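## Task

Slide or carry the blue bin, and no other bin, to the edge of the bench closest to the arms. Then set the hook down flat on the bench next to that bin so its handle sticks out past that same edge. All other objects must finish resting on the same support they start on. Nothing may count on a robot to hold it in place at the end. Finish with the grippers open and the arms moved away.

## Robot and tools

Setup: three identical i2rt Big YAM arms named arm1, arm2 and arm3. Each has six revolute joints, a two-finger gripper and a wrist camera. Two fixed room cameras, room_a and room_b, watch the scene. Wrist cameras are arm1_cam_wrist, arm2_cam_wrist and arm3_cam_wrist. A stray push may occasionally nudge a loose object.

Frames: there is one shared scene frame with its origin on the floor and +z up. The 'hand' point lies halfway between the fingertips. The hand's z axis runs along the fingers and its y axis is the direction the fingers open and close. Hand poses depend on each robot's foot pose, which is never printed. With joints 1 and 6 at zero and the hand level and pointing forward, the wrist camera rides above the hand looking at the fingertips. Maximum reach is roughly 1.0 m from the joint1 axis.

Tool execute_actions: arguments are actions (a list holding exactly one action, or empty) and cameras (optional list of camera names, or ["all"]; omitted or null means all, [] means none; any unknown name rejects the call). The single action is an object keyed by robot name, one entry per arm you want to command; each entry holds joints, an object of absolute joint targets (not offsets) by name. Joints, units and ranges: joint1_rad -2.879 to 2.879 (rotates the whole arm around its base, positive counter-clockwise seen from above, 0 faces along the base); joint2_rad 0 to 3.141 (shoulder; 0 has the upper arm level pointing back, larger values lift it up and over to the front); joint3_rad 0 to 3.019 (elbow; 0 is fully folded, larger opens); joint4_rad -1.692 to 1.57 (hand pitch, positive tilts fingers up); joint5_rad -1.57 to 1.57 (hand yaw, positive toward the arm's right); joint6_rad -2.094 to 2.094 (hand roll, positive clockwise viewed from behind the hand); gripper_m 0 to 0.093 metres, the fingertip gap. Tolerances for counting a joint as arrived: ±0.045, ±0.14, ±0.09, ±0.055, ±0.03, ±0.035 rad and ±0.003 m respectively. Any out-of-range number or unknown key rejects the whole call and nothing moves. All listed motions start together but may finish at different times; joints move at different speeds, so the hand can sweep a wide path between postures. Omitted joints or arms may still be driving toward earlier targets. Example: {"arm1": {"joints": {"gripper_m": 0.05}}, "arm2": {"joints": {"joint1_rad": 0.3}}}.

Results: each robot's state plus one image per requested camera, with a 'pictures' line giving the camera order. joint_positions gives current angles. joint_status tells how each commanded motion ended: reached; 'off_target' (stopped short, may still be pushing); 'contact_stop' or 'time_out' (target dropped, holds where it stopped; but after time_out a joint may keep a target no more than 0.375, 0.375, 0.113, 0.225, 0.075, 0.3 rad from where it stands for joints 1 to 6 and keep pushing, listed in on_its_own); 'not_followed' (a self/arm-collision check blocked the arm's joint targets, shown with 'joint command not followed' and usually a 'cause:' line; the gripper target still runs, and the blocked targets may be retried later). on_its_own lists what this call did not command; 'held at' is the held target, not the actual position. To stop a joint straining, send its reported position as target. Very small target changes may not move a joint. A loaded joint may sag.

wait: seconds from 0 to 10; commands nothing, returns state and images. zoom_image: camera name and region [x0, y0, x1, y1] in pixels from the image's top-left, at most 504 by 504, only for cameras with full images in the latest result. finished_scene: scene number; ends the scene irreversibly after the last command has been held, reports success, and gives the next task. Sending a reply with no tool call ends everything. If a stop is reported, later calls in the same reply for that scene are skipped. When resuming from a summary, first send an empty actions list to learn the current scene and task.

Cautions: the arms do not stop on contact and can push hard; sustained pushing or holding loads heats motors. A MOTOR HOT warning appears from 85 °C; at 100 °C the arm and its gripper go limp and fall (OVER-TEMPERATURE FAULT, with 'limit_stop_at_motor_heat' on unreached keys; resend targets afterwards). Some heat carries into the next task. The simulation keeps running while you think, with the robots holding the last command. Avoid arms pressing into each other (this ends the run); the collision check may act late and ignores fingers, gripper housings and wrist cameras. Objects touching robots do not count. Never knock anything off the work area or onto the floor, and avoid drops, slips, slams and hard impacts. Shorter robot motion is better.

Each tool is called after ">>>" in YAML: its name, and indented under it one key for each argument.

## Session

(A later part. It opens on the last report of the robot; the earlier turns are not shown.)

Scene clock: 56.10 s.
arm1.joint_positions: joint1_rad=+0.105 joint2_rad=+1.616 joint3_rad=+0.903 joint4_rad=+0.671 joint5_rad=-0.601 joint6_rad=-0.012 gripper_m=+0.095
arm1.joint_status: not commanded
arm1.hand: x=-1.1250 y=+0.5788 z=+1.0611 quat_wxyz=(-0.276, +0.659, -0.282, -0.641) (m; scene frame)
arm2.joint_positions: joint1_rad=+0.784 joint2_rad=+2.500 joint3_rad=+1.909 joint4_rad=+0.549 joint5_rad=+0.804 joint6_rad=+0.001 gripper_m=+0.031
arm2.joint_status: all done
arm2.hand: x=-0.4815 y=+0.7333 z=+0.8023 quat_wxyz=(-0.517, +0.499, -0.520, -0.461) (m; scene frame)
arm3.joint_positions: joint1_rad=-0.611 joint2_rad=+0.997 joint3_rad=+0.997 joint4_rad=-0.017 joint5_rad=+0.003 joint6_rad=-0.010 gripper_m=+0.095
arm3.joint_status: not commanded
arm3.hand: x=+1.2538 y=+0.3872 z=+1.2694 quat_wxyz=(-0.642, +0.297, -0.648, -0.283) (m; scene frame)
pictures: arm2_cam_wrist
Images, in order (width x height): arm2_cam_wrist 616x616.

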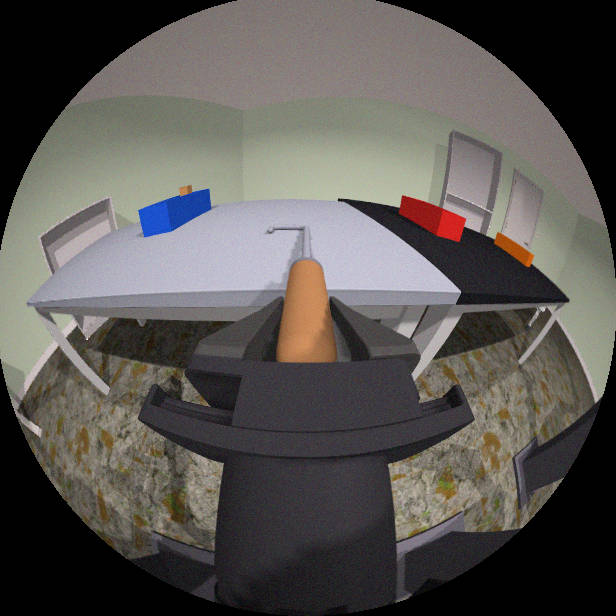

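>>> execute_actions:
  actions:
    - {"arm2":{"joints":{"gripper_m":0.093}}}
  cameras: ["arm2_cam_wrist"]

>>> execute_actions:
  actions:
    - {"arm2":{"joints":{"joint2_rad":2.2,"joint4_rad":0.3}}}
  cameras: []

>>> execute_actions:
  actions:
    - {"arm2":{"joints":{"joint1_rad":0.0,"joint2_rad":1.5,"joint3_rad":1.2,"joint5_rad":-0.8}}}
  cameras: []

>>> execute_actions:
  actions:
    - {"arm1":{"joints":{"joint1_rad":-0.72,"joint2_rad":2.42,"joint3_rad":1.88,"joint4_rad":0.62,"joint5_rad":-0.59}}}
  cameras: ["arm1_cam_wrist","room_a"]

Scene clock: 62.17 s.
arm1.joint_positions: joint1_rad=+0.105 joint2_rad=+1.616 joint3_rad=+0.903 joint4_rad=+0.671 joint5_rad=-0.601 joint6_rad=-0.012 gripper_m=+0.095
arm1.joint_status: not commanded
arm1.hand: x=-1.1250 y=+0.5788 z=+1.0611 quat_wxyz=(-0.276, +0.659, -0.282, -0.641) (m; scene frame)
arm2.joint_positions: joint1_rad=+0.782 joint2_rad=+2.499 joint3_rad=+1.909 joint4_rad=+0.546 joint5_rad=+0.808 joint6_rad=+0.001 gripper_m=+0.093
arm2.joint_status: all done
arm2.hand: x=-0.4795 y=+0.7342 z=+0.8024 quat_wxyz=(-0.519, +0.498, -0.521, -0.459) (m; scene frame)
arm3.joint_positions: joint1_rad=-0.611 joint2_rad=+0.997 joint3_rad=+0.997 joint4_rad=-0.017 joint5_rad=+0.003 joint6_rad=-0.010 gripper_m=+0.095
arm3.joint_status: not commanded
arm3.hand: x=+1.2538 y=+0.3872 z=+1.2694 quat_wxyz=(-0.642, +0.297, -0.648, -0.283) (m; scene frame)
pictures: arm2_cam_wrist
Images, in order (width x height): arm2_cam_wrist 616x616.

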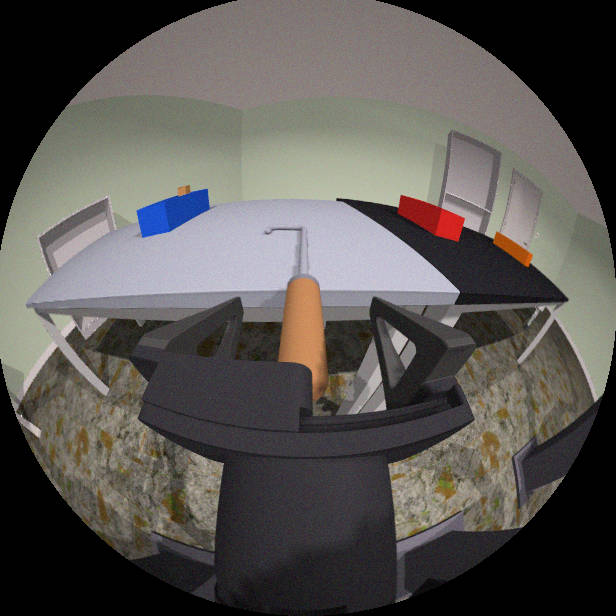

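Scene clock: 63.57 s.
arm1.joint_positions: joint1_rad=+0.105 joint2_rad=+1.616 joint3_rad=+0.903 joint4_rad=+0.671 joint5_rad=-0.601 joint6_rad=-0.012 gripper_m=+0.095
arm1.joint_status: not commanded
arm1.hand: x=-1.1250 y=+0.5788 z=+1.0611 quat_wxyz=(-0.276, +0.659, -0.282, -0.641) (m; scene frame)
arm2.joint_positions: joint1_rad=+0.782 joint2_rad=+2.188 joint3_rad=+1.936 joint4_rad=+0.314 joint5_rad=+0.808 joint6_rad=+0.001 gripper_m=+0.093
arm2.joint_status: all done
arm2.hand: x=-0.4696 y=+0.7238 z=+1.0378 quat_wxyz=(-0.520, +0.460, -0.521, -0.497) (m; scene frame)
arm3.joint_positions: joint1_rad=-0.611 joint2_rad=+0.997 joint3_rad=+0.997 joint4_rad=-0.017 joint5_rad=+0.003 joint6_rad=-0.010 gripper_m=+0.095
arm3.joint_status: not commanded
arm3.hand: x=+1.2538 y=+0.3872 z=+1.2694 quat_wxyz=(-0.642, +0.297, -0.648, -0.283) (m; scene frame)
pictures: none
No camera images: the call's "cameras" was empty. Leave "cameras" out to get every camera's image.

Scene clock: 65.37 s.
arm1.joint_positions: joint1_rad=+0.105 joint2_rad=+1.616 joint3_rad=+0.903 joint4_rad=+0.671 joint5_rad=-0.601 joint6_rad=-0.012 gripper_m=+0.095
arm1.joint_status: not commanded
arm1.hand: x=-1.1250 y=+0.5788 z=+1.0611 quat_wxyz=(-0.276, +0.659, -0.282, -0.641) (m; scene frame)
arm2.joint_positions: joint1_rad=-0.005 joint2_rad=+1.493 joint3_rad=+1.205 joint4_rad=+0.309 joint5_rad=-0.798 joint6_rad=+0.001 gripper_m=+0.093
arm2.joint_status: all done
arm2.hand: x=-0.0776 y=+0.6258 z=+1.1331 quat_wxyz=(-0.291, +0.647, -0.283, -0.646) (m; scene frame)
arm3.joint_positions: joint1_rad=-0.611 joint2_rad=+0.997 joint3_rad=+0.997 joint4_rad=-0.017 joint5_rad=+0.003 joint6_rad=-0.010 gripper_m=+0.095
arm3.joint_status: not commanded
arm3.hand: x=+1.2538 y=+0.3872 z=+1.2694 quat_wxyz=(-0.642, +0.297, -0.648, -0.283) (m; scene frame)
pictures: none
No camera images: the call's "cameras" was empty. Leave "cameras" out to get every camera's image.

Scene clock: 67.23 s.
arm1.joint_positions: joint1_rad=-0.712 joint2_rad=+2.428 joint3_rad=+1.823 joint4_rad=+0.631 joint5_rad=-0.589 joint6_rad=-0.012 gripper_m=+0.095
arm1.joint_status: all done
arm1.hand: x=-0.4673 y=+0.7495 z=+0.9344 quat_wxyz=(-0.533, +0.481, -0.500, -0.483) (m; scene frame)
arm2.joint_positions: joint1_rad=-0.005 joint2_rad=+1.493 joint3_rad=+1.205 joint4_rad=+0.309 joint5_rad=-0.798 joint6_rad=+0.001 gripper_m=+0.093
arm2.joint_status: not commanded
arm2.hand: x=-0.0776 y=+0.6258 z=+1.1331 quat_wxyz=(-0.291, +0.647, -0.283, -0.646) (m; scene frame)
arm3.joint_positions: joint1_rad=-0.611 joint2_rad=+0.997 joint3_rad=+0.997 joint4_rad=-0.017 joint5_rad=+0.003 joint6_rad=-0.010 gripper_m=+0.095
arm3.joint_status: not commanded
arm3.hand: x=+1.2538 y=+0.3872 z=+1.2694 quat_wxyz=(-0.642, +0.297, -0.648, -0.283) (m; scene frame)
pictures: arm1_cam_wrist, room_a
Images, in order (width x height): arm1_cam_wrist 616x616, room_a 896x504.

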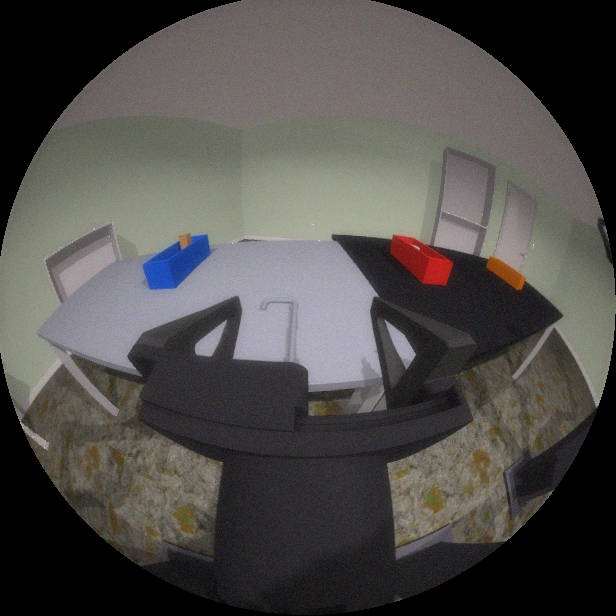

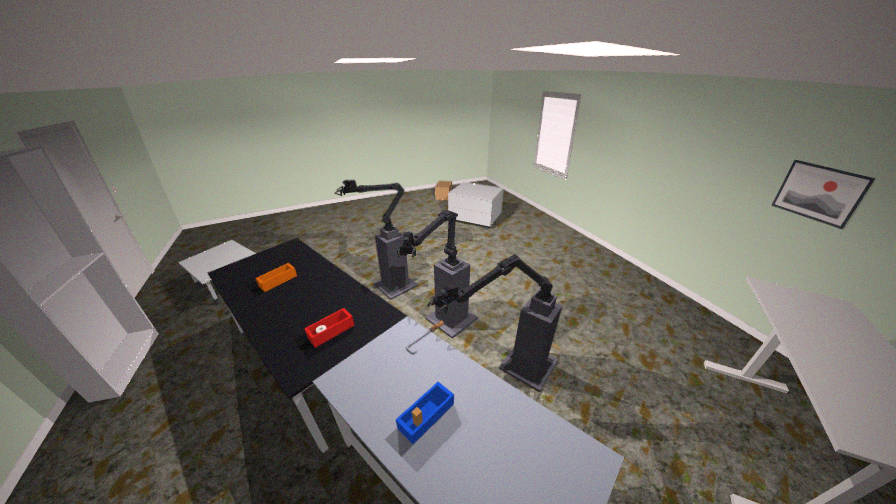

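>>> execute_actions:
  actions:
    - {"arm1":{"joints":{"joint2_rad":2.61,"joint4_rad":0.81}}}
  cameras: ["arm1_cam_wrist"]

Scene clock: 70.00 s.
arm1.joint_positions: joint1_rad=-0.712 joint2_rad=+2.635 joint3_rad=+1.840 joint4_rad=+0.782 joint5_rad=-0.589 joint6_rad=-0.012 gripper_m=+0.095
arm1.joint_status: all done
arm1.hand: x=-0.4749 y=+0.7409 z=+0.7982 quat_wxyz=(-0.520, +0.484, -0.514, -0.481) (m; scene frame)
arm2.joint_positions: joint1_rad=-0.005 joint2_rad=+1.493 joint3_rad=+1.205 joint4_rad=+0.309 joint5_rad=-0.798 joint6_rad=+0.001 gripper_m=+0.093
arm2.joint_status: not commanded
arm2.hand: x=-0.0776 y=+0.6258 z=+1.1331 quat_wxyz=(-0.291, +0.647, -0.283, -0.646) (m; scene frame)
arm3.joint_positions: joint1_rad=-0.611 joint2_rad=+0.997 joint3_rad=+0.997 joint4_rad=-0.017 joint5_rad=+0.003 joint6_rad=-0.010 gripper_m=+0.095
arm3.joint_status: not commanded
arm3.hand: x=+1.2538 y=+0.3872 z=+1.2694 quat_wxyz=(-0.642, +0.297, -0.648, -0.283) (m; scene frame)
pictures: arm1_cam_wrist
Images, in order (width x height): arm1_cam_wrist 616x616.

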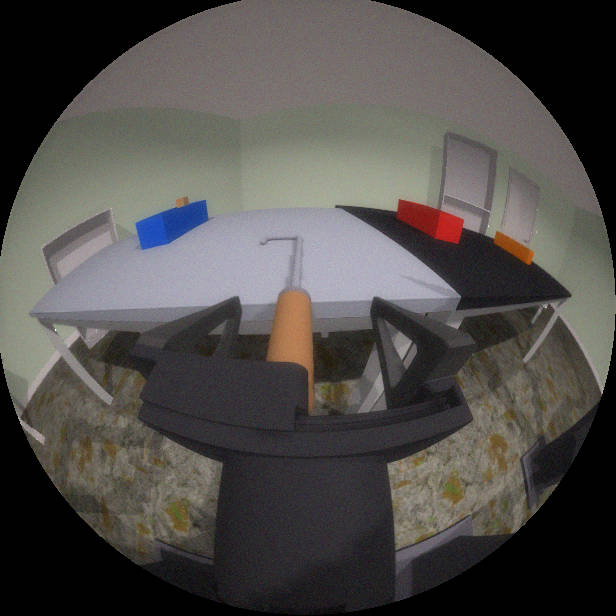

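>>> execute_actions:
  actions:
    - {"arm1":{"joints":{"joint3_rad":1.80}}}
  cameras: ["arm1_cam_wrist"]

Scene clock: 74.60 s.
arm1.joint_positions: joint1_rad=-0.712 joint2_rad=+2.635 joint3_rad=+1.802 joint4_rad=+0.784 joint5_rad=-0.589 joint6_rad=-0.012 gripper_m=+0.095
arm1.joint_status: all done
arm1.hand: x=-0.4813 y=+0.7328 z=+0.7805 quat_wxyz=(-0.507, +0.486, -0.526, -0.479) (m; scene frame)
arm2.joint_positions: joint1_rad=-0.005 joint2_rad=+1.493 joint3_rad=+1.205 joint4_rad=+0.309 joint5_rad=-0.798 joint6_rad=+0.001 gripper_m=+0.093
arm2.joint_status: not commanded
arm2.hand: x=-0.0776 y=+0.6258 z=+1.1331 quat_wxyz=(-0.291, +0.647, -0.283, -0.646) (m; scene frame)
arm3.joint_positions: joint1_rad=-0.611 joint2_rad=+0.997 joint3_rad=+0.997 joint4_rad=-0.017 joint5_rad=+0.003 joint6_rad=-0.010 gripper_m=+0.095
arm3.joint_status: not commanded
arm3.hand: x=+1.2538 y=+0.3872 z=+1.2694 quat_wxyz=(-0.642, +0.297, -0.648, -0.283) (m; scene frame)
pictures: arm1_cam_wrist
Images, in order (width x height): arm1_cam_wrist 616x616.

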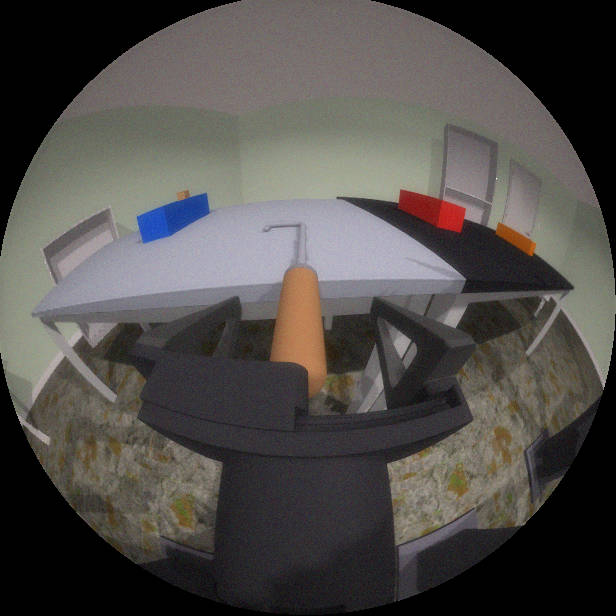

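>>> execute_actions:
  actions:
    - {"arm1":{"joints":{"gripper_m":0}}}
  cameras: []

>>> execute_actions:
  actions:
    - {"arm1":{"joints":{"joint2_rad":2.2,"joint4_rad":0.55}}}
  cameras: []

>>> execute_actions:
  actions:
    - {"arm1":{"joints":{"joint1_rad":-0.09,"joint3_rad":1.62,"joint4_rad":0.6,"joint5_rad":0,"joint6_rad":-1.57}}}
  cameras: ["arm1_cam_wrist","arm2_cam_wrist","room_a","room_b"]

Scene clock: 79.03 s.
arm1.joint_positions: joint1_rad=-0.712 joint2_rad=+2.635 joint3_rad=+1.802 joint4_rad=+0.785 joint5_rad=-0.592 joint6_rad=-0.012 gripper_m=+0.031
arm1.joint_status: gripper_m off_target (ended at +0.031, target +0.000)
arm1.hand: x=-0.4819 y=+0.7328 z=+0.7806 quat_wxyz=(-0.507, +0.486, -0.525, -0.480) (m; scene frame)
arm2.joint_positions: joint1_rad=-0.005 joint2_rad=+1.493 joint3_rad=+1.205 joint4_rad=+0.309 joint5_rad=-0.798 joint6_rad=+0.001 gripper_m=+0.093
arm2.joint_status: not commanded
arm2.hand: x=-0.0776 y=+0.6258 z=+1.1331 quat_wxyz=(-0.291, +0.647, -0.283, -0.646) (m; scene frame)
arm3.joint_positions: joint1_rad=-0.611 joint2_rad=+0.997 joint3_rad=+0.997 joint4_rad=-0.017 joint5_rad=+0.003 joint6_rad=-0.010 gripper_m=+0.095
arm3.joint_status: not commanded
arm3.hand: x=+1.2538 y=+0.3872 z=+1.2694 quat_wxyz=(-0.642, +0.297, -0.648, -0.283) (m; scene frame)
pictures: none
No camera images: the call's "cameras" was empty. Leave "cameras" out to get every camera's image.

Scene clock: 80.47 s.
arm1.joint_positions: joint1_rad=-0.714 joint2_rad=+2.224 joint3_rad=+1.773 joint4_rad=+0.545 joint5_rad=-0.590 joint6_rad=-0.012 gripper_m=+0.030
arm1.joint_status: all done
arm1.hand: x=-0.4773 y=+0.7327 z=+1.0626 quat_wxyz=(-0.556, +0.476, -0.476, -0.487) (m; scene frame)
arm2.joint_positions: joint1_rad=-0.005 joint2_rad=+1.493 joint3_rad=+1.205 joint4_rad=+0.309 joint5_rad=-0.798 joint6_rad=+0.001 gripper_m=+0.093
arm2.joint_status: not commanded
arm2.hand: x=-0.0776 y=+0.6258 z=+1.1331 quat_wxyz=(-0.291, +0.647, -0.283, -0.646) (m; scene frame)
arm3.joint_positions: joint1_rad=-0.611 joint2_rad=+0.997 joint3_rad=+0.997 joint4_rad=-0.017 joint5_rad=+0.003 joint6_rad=-0.010 gripper_m=+0.095
arm3.joint_status: not commanded
arm3.hand: x=+1.2538 y=+0.3872 z=+1.2694 quat_wxyz=(-0.642, +0.297, -0.648, -0.283) (m; scene frame)
pictures: none
No camera images: the call's "cameras" was empty. Leave "cameras" out to get every camera's image.

Scene clock: 83.93 s.
arm1.joint_positions: joint1_rad=-0.092 joint2_rad=+2.224 joint3_rad=+1.601 joint4_rad=+0.578 joint5_rad=+0.000 joint6_rad=-1.510 gripper_m=+0.030
arm1.joint_status: joint6_rad time_out (moved -1.499 of -1.558); the others done
arm1.on_its_own: joint6_rad reads -1.510 and still pushes toward -1.570 since a time_out
arm1.hand: x=-0.8990 y=+0.8529 z=+0.9751 quat_wxyz=(-0.696, +0.717, -0.034, -0.007) (m; scene frame)
arm2.joint_positions: joint1_rad=-0.005 joint2_rad=+1.493 joint3_rad=+1.205 joint4_rad=+0.309 joint5_rad=-0.798 joint6_rad=+0.001 gripper_m=+0.093
arm2.joint_status: not commanded
arm2.hand: x=-0.0776 y=+0.6258 z=+1.1331 quat_wxyz=(-0.291, +0.647, -0.283, -0.646) (m; scene frame)
arm3.joint_positions: joint1_rad=-0.611 joint2_rad=+0.997 joint3_rad=+0.997 joint4_rad=-0.017 joint5_rad=+0.003 joint6_rad=-0.010 gripper_m=+0.095
arm3.joint_status: not commanded
arm3.hand: x=+1.2538 y=+0.3872 z=+1.2694 quat_wxyz=(-0.642, +0.297, -0.648, -0.283) (m; scene frame)
pictures: arm1_cam_wrist, arm2_cam_wrist, room_a, room_b
Images, in order (width x height): arm1_cam_wrist 616x616, arm2_cam_wrist 616x616, room_a 896x504, room_b 896x504.

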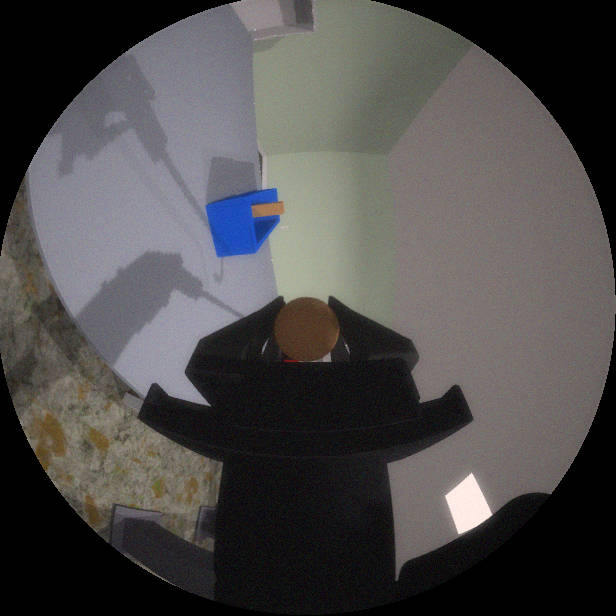

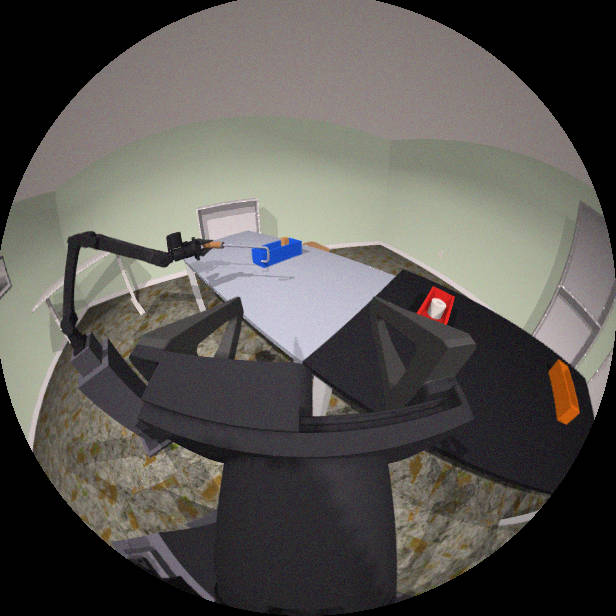

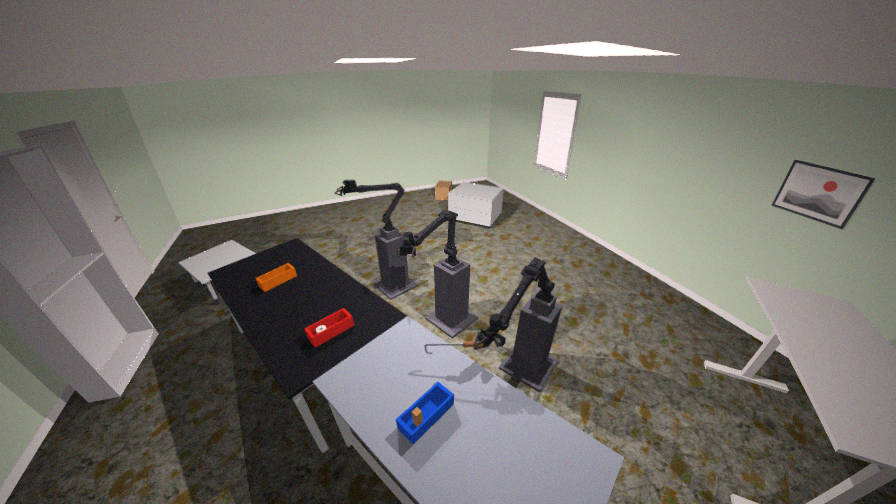

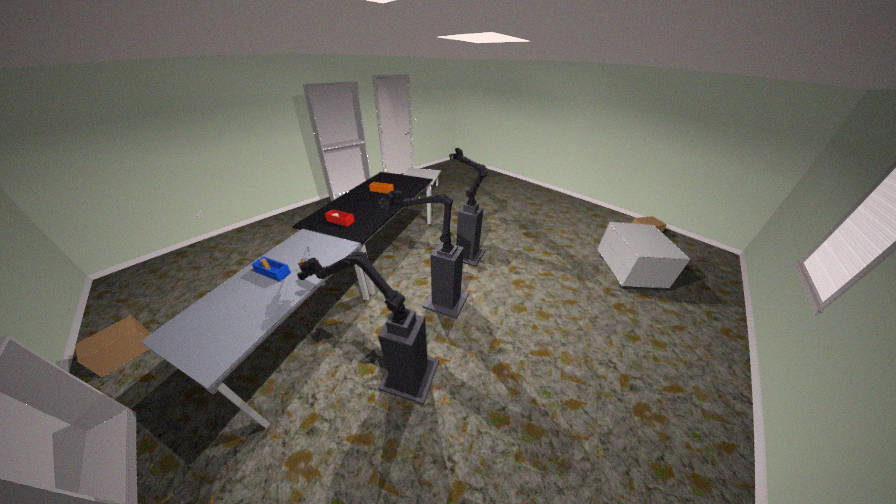

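>>> execute_actions:
  actions:
    - {"arm1":{"joints":{"joint1_rad":-0.29,"joint2_rad":2.33,"joint3_rad":1.88,"joint4_rad":0.5,"joint5_rad":-1.0,"joint6_rad":-1.54}}}
  cameras: ["arm2_cam_wrist","room_a","room_b"]

>>> zoom_image:
  camera: "room_a"
  region: [360,300,560,450]

>>> zoom_image:
  camera: "room_b"
  region: [220,220,380,320]

Scene clock: 91.77 s.
arm1.joint_positions: joint1_rad=-0.280 joint2_rad=+2.387 joint3_rad=+1.783 joint4_rad=+0.486 joint5_rad=-0.998 joint6_rad=-1.508 gripper_m=+0.030
arm1.joint_status: joint3_rad time_out (moved +0.183 of +0.279); the others done
arm1.on_its_own: joint3_rad reads +1.783 and still pushes toward +1.880 since a time_out
arm1.hand: x=-0.8875 y=+0.8284 z=+0.9226 quat_wxyz=(-0.615, +0.691, +0.224, -0.306) (m; scene frame)
arm2.joint_positions: joint1_rad=-0.005 joint2_rad=+1.493 joint3_rad=+1.205 joint4_rad=+0.309 joint5_rad=-0.798 joint6_rad=+0.001 gripper_m=+0.093
arm2.joint_status: not commanded
arm2.hand: x=-0.0776 y=+0.6258 z=+1.1331 quat_wxyz=(-0.291, +0.647, -0.283, -0.646) (m; scene frame)
arm3.joint_positions: joint1_rad=-0.611 joint2_rad=+0.997 joint3_rad=+0.997 joint4_rad=-0.017 joint5_rad=+0.003 joint6_rad=-0.010 gripper_m=+0.095
arm3.joint_status: not commanded
arm3.hand: x=+1.2538 y=+0.3872 z=+1.2694 quat_wxyz=(-0.642, +0.297, -0.648, -0.283) (m; scene frame)
pictures: arm2_cam_wrist, room_a, room_b
Images, in order (width x height): arm2_cam_wrist 616x616, room_a 896x504, room_b 896x504.

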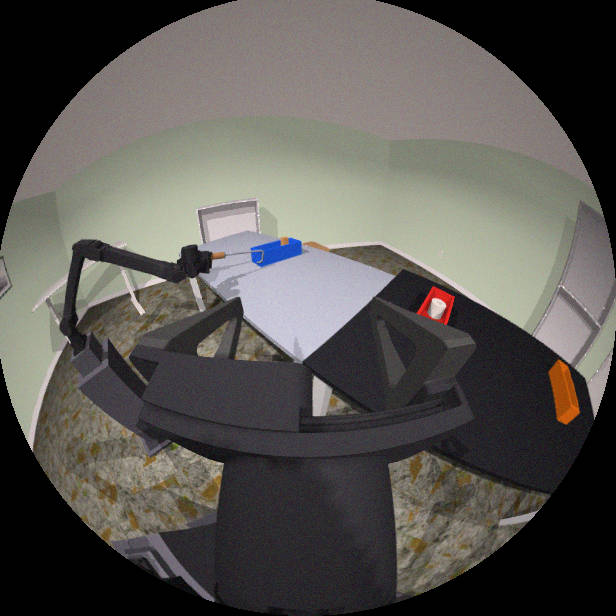

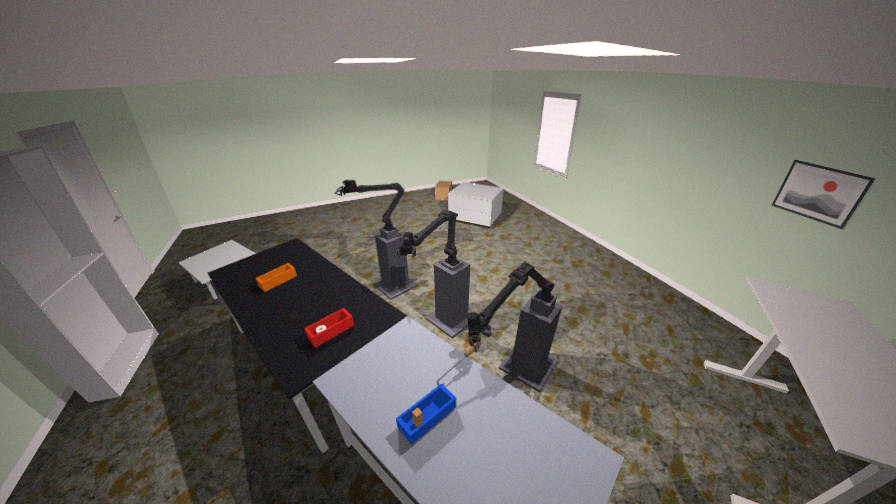

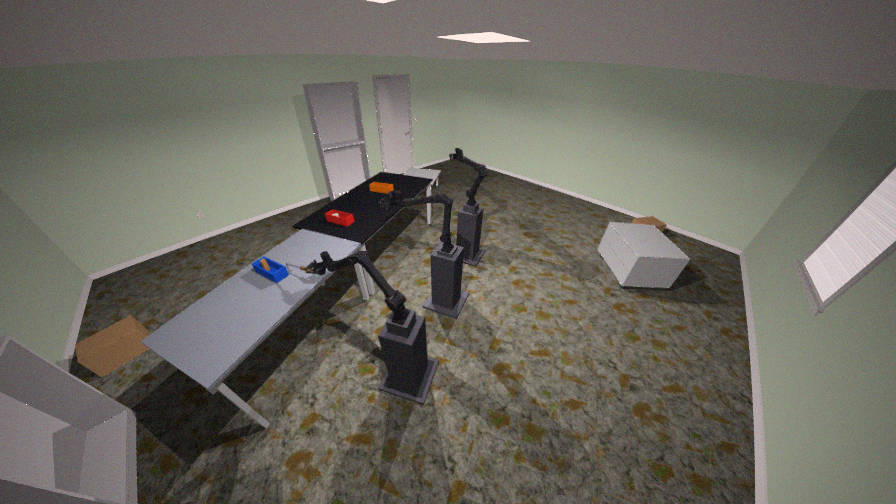

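Region (360, 300, 560, 450) of room_a's 896x504 image, scaled by 2.520, with more detail than that image has; it fills the top 378 rows of this view, and the rest is white.

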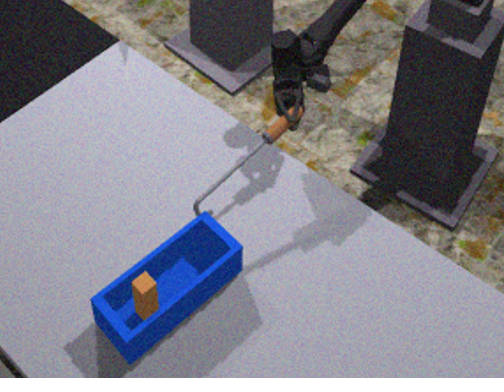

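Region (220, 220, 380, 320) of room_b's 896x504 image, scaled by 3.150, with more detail than that image has; it fills the top 315 rows of this view, and the rest is white.

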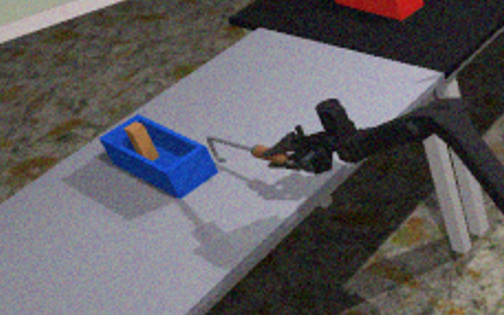

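>>> execute_actions:
  actions:
    - {"arm1":{"joints":{"joint3_rad":2.08}}}
  cameras: []

>>> execute_actions:
  actions:
    - {"arm1":{"joints":{"joint1_rad":-0.19,"joint4_rad":0.40}}}
  cameras: ["arm2_cam_wrist","room_a","room_b"]

>>> zoom_image:
  camera: "room_a"
  region: [360,300,560,450]

>>> zoom_image:
  camera: "room_b"
  region: [220,220,380,320]

Scene clock: 96.77 s.
arm1.joint_positions: joint1_rad=-0.280 joint2_rad=+2.382 joint3_rad=+2.003 joint4_rad=+0.485 joint5_rad=-1.000 joint6_rad=-1.501 gripper_m=+0.030
arm1.joint_status: all done
arm1.hand: x=-0.8792 y=+0.8652 z=+1.0376 quat_wxyz=(-0.680, +0.629, +0.269, -0.265) (m; scene frame)
arm2.joint_positions: joint1_rad=-0.005 joint2_rad=+1.493 joint3_rad=+1.205 joint4_rad=+0.309 joint5_rad=-0.798 joint6_rad=+0.001 gripper_m=+0.093
arm2.joint_status: not commanded
arm2.hand: x=-0.0776 y=+0.6258 z=+1.1331 quat_wxyz=(-0.291, +0.647, -0.283, -0.646) (m; scene frame)
arm3.joint_positions: joint1_rad=-0.611 joint2_rad=+0.997 joint3_rad=+0.997 joint4_rad=-0.017 joint5_rad=+0.003 joint6_rad=-0.010 gripper_m=+0.095
arm3.joint_status: not commanded
arm3.hand: x=+1.2538 y=+0.3872 z=+1.2694 quat_wxyz=(-0.642, +0.297, -0.648, -0.283) (m; scene frame)
pictures: none
No camera images: the call's "cameras" was empty. Leave "cameras" out to get every camera's image.

Scene clock: 98.13 s.
arm1.joint_positions: joint1_rad=-0.184 joint2_rad=+2.382 joint3_rad=+2.003 joint4_rad=+0.395 joint5_rad=-1.001 joint6_rad=-1.501 gripper_m=+0.030
arm1.joint_status: all done
arm1.hand: x=-0.9637 y=+0.8672 z=+1.0223 quat_wxyz=(-0.639, +0.643, +0.282, -0.315) (m; scene frame)
arm2.joint_positions: joint1_rad=-0.005 joint2_rad=+1.493 joint3_rad=+1.205 joint4_rad=+0.309 joint5_rad=-0.798 joint6_rad=+0.001 gripper_m=+0.093
arm2.joint_status: not commanded
arm2.hand: x=-0.0776 y=+0.6258 z=+1.1331 quat_wxyz=(-0.291, +0.647, -0.283, -0.646) (m; scene frame)
arm3.joint_positions: joint1_rad=-0.611 joint2_rad=+0.997 joint3_rad=+0.997 joint4_rad=-0.017 joint5_rad=+0.003 joint6_rad=-0.010 gripper_m=+0.095
arm3.joint_status: not commanded
arm3.hand: x=+1.2538 y=+0.3872 z=+1.2694 quat_wxyz=(-0.642, +0.297, -0.648, -0.283) (m; scene frame)
pictures: arm2_cam_wrist, room_a, room_b
Images, in order (width x height): arm2_cam_wrist 616x616, room_a 896x504, room_b 896x504.

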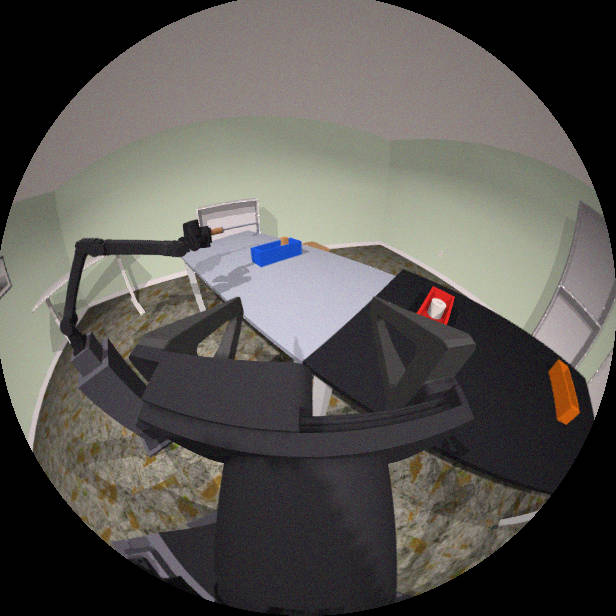

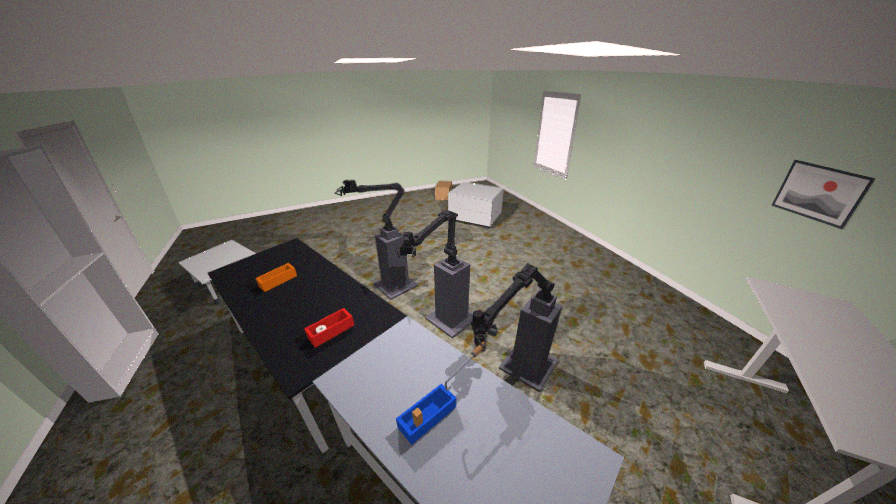

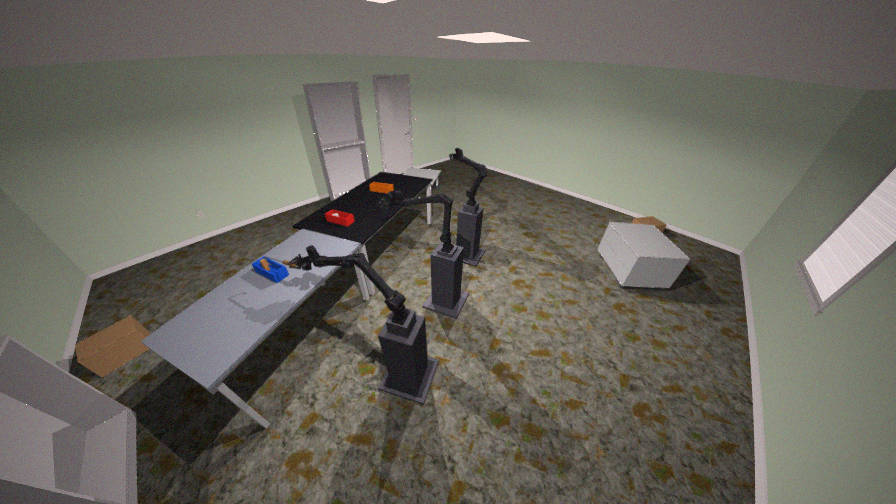

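Region (360, 300, 560, 450) of room_a's 896x504 image, scaled by 2.520, with more detail than that image has; it fills the top 378 rows of this view, and the rest is white.

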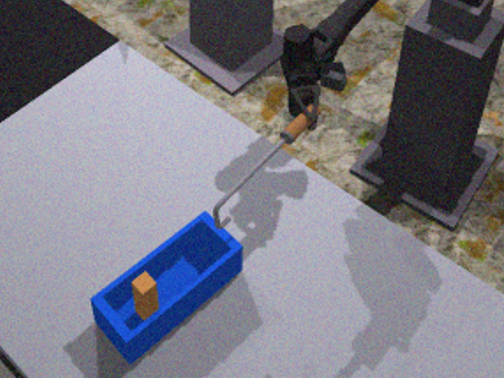

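Region (220, 220, 380, 320) of room_b's 896x504 image, scaled by 3.150, with more detail than that image has; it fills the top 315 rows of this view, and the rest is white.

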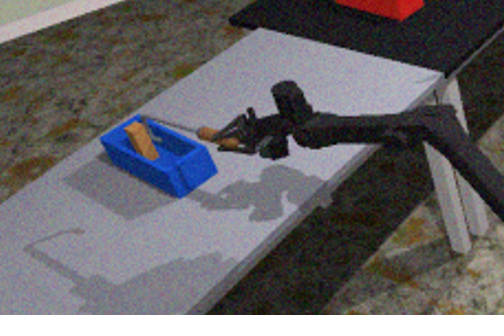

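Perhaps slightly far left; correct and lower partly.

>>> execute_actions:
  actions:
    - {"arm1":{"joints":{"joint1_rad":-0.22,"joint2_rad":2.42}}}
  cameras: ["arm1_cam_wrist","room_a","room_b"]

>>> zoom_image:
  camera: "room_a"
  region: [360,300,560,450]

>>> zoom_image:
  camera: "room_b"
  region: [220,220,380,320]

Scene clock: 101.77 s.
arm1.joint_positions: joint1_rad=-0.218 joint2_rad=+2.456 joint3_rad=+2.003 joint4_rad=+0.392 joint5_rad=-0.998 joint6_rad=-1.515 gripper_m=+0.030
arm1.joint_status: all done
arm1.hand: x=-0.9325 y=+0.8720 z=+0.9595 quat_wxyz=(-0.624, +0.668, +0.259, -0.312) (m; scene frame)
arm2.joint_positions: joint1_rad=-0.005 joint2_rad=+1.493 joint3_rad=+1.205 joint4_rad=+0.309 joint5_rad=-0.798 joint6_rad=+0.001 gripper_m=+0.093
arm2.joint_status: not commanded
arm2.hand: x=-0.0776 y=+0.6258 z=+1.1331 quat_wxyz=(-0.291, +0.647, -0.283, -0.646) (m; scene frame)
arm3.joint_positions: joint1_rad=-0.611 joint2_rad=+0.997 joint3_rad=+0.997 joint4_rad=-0.017 joint5_rad=+0.003 joint6_rad=-0.010 gripper_m=+0.095
arm3.joint_status: not commanded
arm3.hand: x=+1.2538 y=+0.3872 z=+1.2694 quat_wxyz=(-0.642, +0.297, -0.648, -0.283) (m; scene frame)
pictures: arm1_cam_wrist, room_a, room_b
Images, in order (width x height): arm1_cam_wrist 616x616, room_a 896x504, room_b 896x504.

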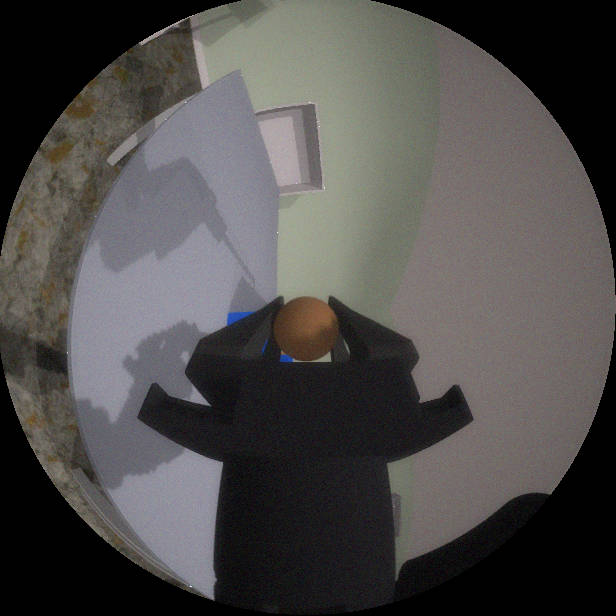

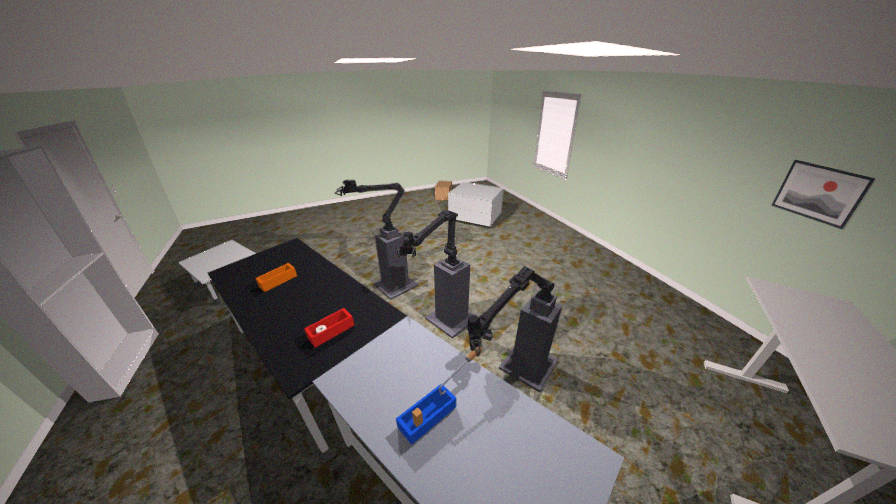

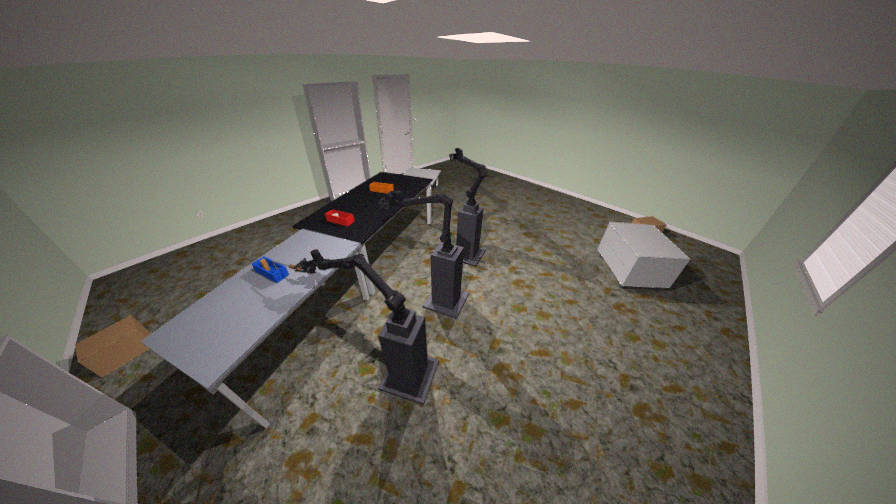

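Region (360, 300, 560, 450) of room_a's 896x504 image, scaled by 2.520, with more detail than that image has; it fills the top 378 rows of this view, and the rest is white.

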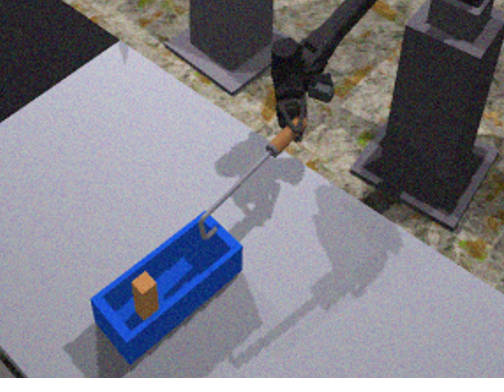

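Region (220, 220, 380, 320) of room_b's 896x504 image, scaled by 3.150, with more detail than that image has; it fills the top 315 rows of this view, and the rest is white.

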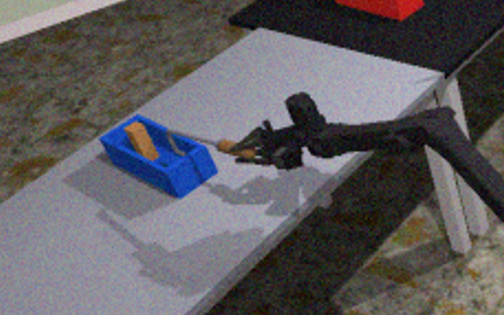

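>>> execute_actions:
  actions:
    - {"arm1":{"joints":{"joint4_rad":0.27}}}
  cameras: []

>>> execute_actions:
  actions:
    - {"arm1":{"joints":{"joint2_rad":2.31,"joint3_rad":1.82,"joint4_rad":0.39}}}
  cameras: []

>>> execute_actions:
  actions:
    - {"arm1":{"joints":{"joint2_rad":2.21,"joint3_rad":1.62,"joint4_rad":0.49}}}
  cameras: ["room_a"]

>>> zoom_image:
  camera: "room_a"
  region: [360,300,560,450]

Scene clock: 108.43 s.
arm1.joint_positions: joint1_rad=-0.218 joint2_rad=+2.454 joint3_rad=+2.024 joint4_rad=+0.300 joint5_rad=-1.000 joint6_rad=-1.571 gripper_m=+0.030
arm1.joint_status: all done
arm1.hand: x=-0.9324 y=+0.8741 z=+0.9568 quat_wxyz=(-0.611, +0.679, +0.265, -0.308) (m; scene frame)
arm2.joint_positions: joint1_rad=-0.005 joint2_rad=+1.493 joint3_rad=+1.205 joint4_rad=+0.309 joint5_rad=-0.798 joint6_rad=+0.001 gripper_m=+0.093
arm2.joint_status: not commanded
arm2.hand: x=-0.0776 y=+0.6258 z=+1.1331 quat_wxyz=(-0.291, +0.647, -0.283, -0.646) (m; scene frame)
arm3.joint_positions: joint1_rad=-0.611 joint2_rad=+0.997 joint3_rad=+0.997 joint4_rad=-0.017 joint5_rad=+0.003 joint6_rad=-0.010 gripper_m=+0.095
arm3.joint_status: not commanded
arm3.hand: x=+1.2538 y=+0.3872 z=+1.2694 quat_wxyz=(-0.642, +0.297, -0.648, -0.283) (m; scene frame)
pictures: none
No camera images: the call's "cameras" was empty. Leave "cameras" out to get every camera's image.

Scene clock: 109.43 s.
arm1.joint_positions: joint1_rad=-0.218 joint2_rad=+2.351 joint3_rad=+1.836 joint4_rad=+0.380 joint5_rad=-0.997 joint6_rad=-1.571 gripper_m=+0.030
arm1.joint_status: all done
arm1.hand: x=-0.9379 y=+0.8389 z=+0.9599 quat_wxyz=(-0.610, +0.681, +0.262, -0.308) (m; scene frame)
arm2.joint_positions: joint1_rad=-0.005 joint2_rad=+1.493 joint3_rad=+1.205 joint4_rad=+0.309 joint5_rad=-0.798 joint6_rad=+0.001 gripper_m=+0.093
arm2.joint_status: not commanded
arm2.hand: x=-0.0776 y=+0.6258 z=+1.1331 quat_wxyz=(-0.291, +0.647, -0.283, -0.646) (m; scene frame)
arm3.joint_positions: joint1_rad=-0.611 joint2_rad=+0.997 joint3_rad=+0.997 joint4_rad=-0.017 joint5_rad=+0.003 joint6_rad=-0.010 gripper_m=+0.095
arm3.joint_status: not commanded
arm3.hand: x=+1.2538 y=+0.3872 z=+1.2694 quat_wxyz=(-0.642, +0.297, -0.648, -0.283) (m; scene frame)
pictures: none
No camera images: the call's "cameras" was empty. Leave "cameras" out to get every camera's image.

Scene clock: 110.40 s.
arm1.joint_positions: joint1_rad=-0.218 joint2_rad=+2.278 joint3_rad=+1.599 joint4_rad=+0.444 joint5_rad=-0.998 joint6_rad=-1.524 gripper_m=+0.030
arm1.joint_status: all done
arm1.hand: x=-0.9469 y=+0.7849 z=+0.9132 quat_wxyz=(-0.570, +0.713, +0.226, -0.340) (m; scene frame)
arm2.joint_positions: joint1_rad=-0.005 joint2_rad=+1.493 joint3_rad=+1.205 joint4_rad=+0.309 joint5_rad=-0.798 joint6_rad=+0.001 gripper_m=+0.093
arm2.joint_status: not commanded
arm2.hand: x=-0.0776 y=+0.6258 z=+1.1331 quat_wxyz=(-0.291, +0.647, -0.283, -0.646) (m; scene frame)
arm3.joint_positions: joint1_rad=-0.611 joint2_rad=+0.997 joint3_rad=+0.997 joint4_rad=-0.017 joint5_rad=+0.003 joint6_rad=-0.010 gripper_m=+0.095
arm3.joint_status: not commanded
arm3.hand: x=+1.2538 y=+0.3872 z=+1.2694 quat_wxyz=(-0.642, +0.297, -0.648, -0.283) (m; scene frame)
pictures: room_a
Images, in order (width x height): room_a 896x504.

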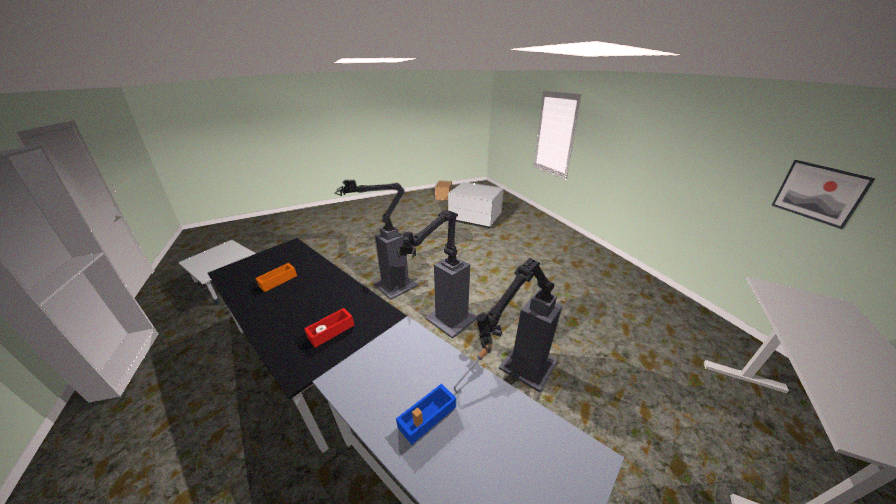

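Region (360, 300, 560, 450) of room_a's 896x504 image, scaled by 2.520, with more detail than that image has; it fills the top 378 rows of this view, and the rest is white.

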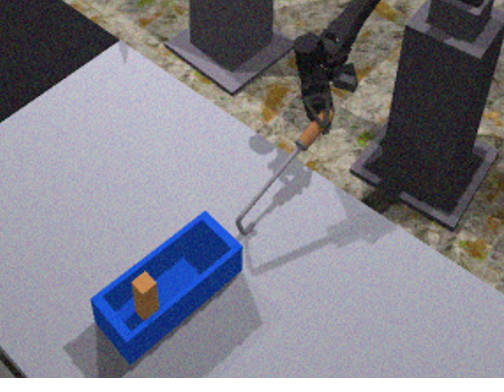

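>>> execute_actions:
  actions:
    - {"arm1":{"joints":{"joint3_rad":2.0}}}
  cameras: []

>>> execute_actions:
  actions:
    - {"arm1":{"joints":{"joint2_rad":2.5,"joint3_rad":2.42,"joint4_rad":0.2}}}
  cameras: []

>>> execute_actions:
  actions:
    - {"arm1":{"joints":{"joint2_rad":2.6}}}
  cameras: ["room_a"]

>>> zoom_image:
  camera: "room_a"
  region: [360,300,560,450]

Scene clock: 115.53 s.
arm1.joint_positions: joint1_rad=-0.218 joint2_rad=+2.256 joint3_rad=+1.924 joint4_rad=+0.449 joint5_rad=-1.000 joint6_rad=-1.502 gripper_m=+0.030
arm1.joint_status: all done
arm1.hand: x=-0.9376 y=+0.8433 z=+1.0947 quat_wxyz=(-0.674, +0.616, +0.291, -0.283) (m; scene frame)
arm2.joint_positions: joint1_rad=-0.005 joint2_rad=+1.493 joint3_rad=+1.205 joint4_rad=+0.309 joint5_rad=-0.798 joint6_rad=+0.001 gripper_m=+0.093
arm2.joint_status: not commanded
arm2.hand: x=-0.0776 y=+0.6258 z=+1.1331 quat_wxyz=(-0.291, +0.647, -0.283, -0.646) (m; scene frame)
arm3.joint_positions: joint1_rad=-0.611 joint2_rad=+0.997 joint3_rad=+0.997 joint4_rad=-0.017 joint5_rad=+0.003 joint6_rad=-0.010 gripper_m=+0.095
arm3.joint_status: not commanded
arm3.hand: x=+1.2538 y=+0.3872 z=+1.2694 quat_wxyz=(-0.642, +0.297, -0.648, -0.283) (m; scene frame)
pictures: none
No camera images: the call's "cameras" was empty. Leave "cameras" out to get every camera's image.

Scene clock: 117.93 s.
arm1.joint_positions: joint1_rad=-0.218 joint2_rad=+2.567 joint3_rad=+2.315 joint4_rad=+0.185 joint5_rad=-0.998 joint6_rad=-1.502 gripper_m=+0.030
arm1.joint_status: joint3_rad time_out (moved +0.391 of +0.496); the others done
arm1.on_its_own: joint3_rad reads +2.315 and still pushes toward +2.420 since a time_out
arm1.hand: x=-0.9253 y=+0.9160 z=+0.9934 quat_wxyz=(-0.620, +0.671, +0.254, -0.318) (m; scene frame)
arm2.joint_positions: joint1_rad=-0.005 joint2_rad=+1.493 joint3_rad=+1.205 joint4_rad=+0.309 joint5_rad=-0.798 joint6_rad=+0.001 gripper_m=+0.093
arm2.joint_status: not commanded
arm2.hand: x=-0.0776 y=+0.6258 z=+1.1331 quat_wxyz=(-0.291, +0.647, -0.283, -0.646) (m; scene frame)
arm3.joint_positions: joint1_rad=-0.611 joint2_rad=+0.997 joint3_rad=+0.997 joint4_rad=-0.017 joint5_rad=+0.003 joint6_rad=-0.010 gripper_m=+0.095
arm3.joint_status: not commanded
arm3.hand: x=+1.2538 y=+0.3872 z=+1.2694 quat_wxyz=(-0.642, +0.297, -0.648, -0.283) (m; scene frame)
pictures: none
No camera images: the call's "cameras" was empty. Leave "cameras" out to get every camera's image.

not run: a stop came earlier in this reply.

Region (360, 300, 560, 450) of room_a's 896x504 image, scaled by 2.520, with more detail than that image has; it fills the top 378 rows of this view, and the rest is white.

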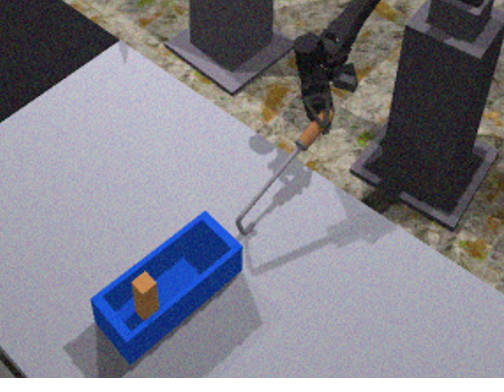

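>>> execute_actions:
  actions:
    - {"arm1":{"joints":{"joint2_rad":2.6,"joint3_rad":2.37}}}
  cameras: ["room_a"]

>>> zoom_image:
  camera: "room_a"
  region: [360,300,560,450]

Scene clock: 120.70 s.
arm1.joint_positions: joint1_rad=-0.218 joint2_rad=+2.643 joint3_rad=+2.315 joint4_rad=+0.185 joint5_rad=-0.998 joint6_rad=-1.502 gripper_m=+0.030
arm1.joint_status: all done
arm1.hand: x=-0.9249 y=+0.9176 z=+0.9253 quat_wxyz=(-0.596, +0.692, +0.238, -0.331) (m; scene frame)
arm2.joint_positions: joint1_rad=-0.005 joint2_rad=+1.493 joint3_rad=+1.205 joint4_rad=+0.309 joint5_rad=-0.798 joint6_rad=+0.001 gripper_m=+0.093
arm2.joint_status: not commanded
arm2.hand: x=-0.0776 y=+0.6258 z=+1.1331 quat_wxyz=(-0.291, +0.647, -0.283, -0.646) (m; scene frame)
arm3.joint_positions: joint1_rad=-0.611 joint2_rad=+0.997 joint3_rad=+0.997 joint4_rad=-0.017 joint5_rad=+0.003 joint6_rad=-0.010 gripper_m=+0.095
arm3.joint_status: not commanded
arm3.hand: x=+1.2538 y=+0.3872 z=+1.2694 quat_wxyz=(-0.642, +0.297, -0.648, -0.283) (m; scene frame)
pictures: room_a
Images, in order (width x height): room_a 896x504.

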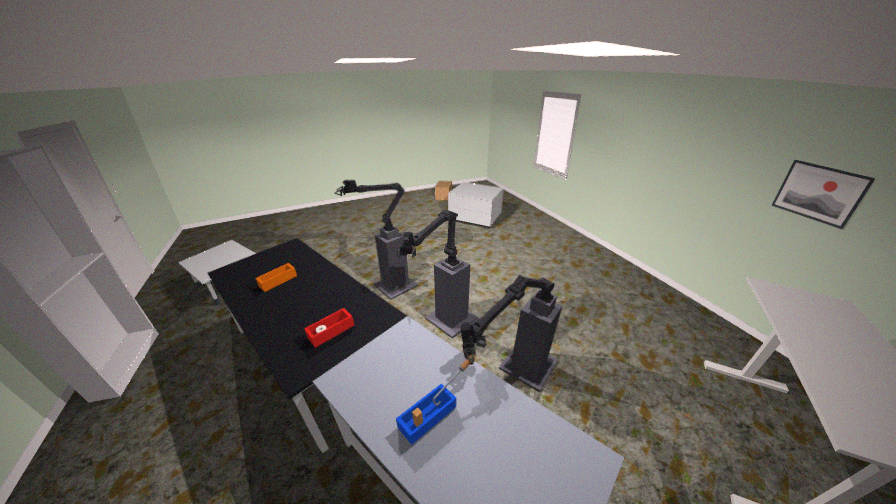

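Region (360, 300, 560, 450) of room_a's 896x504 image, scaled by 2.520, with more detail than that image has; it fills the top 378 rows of this view, and the rest is white.

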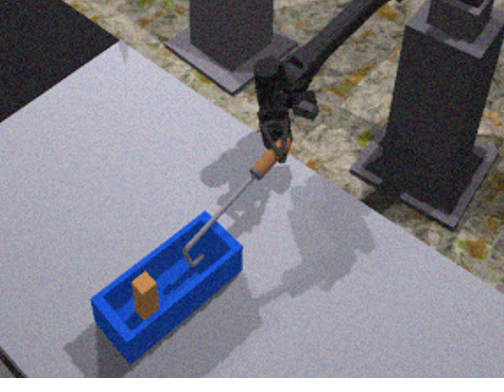

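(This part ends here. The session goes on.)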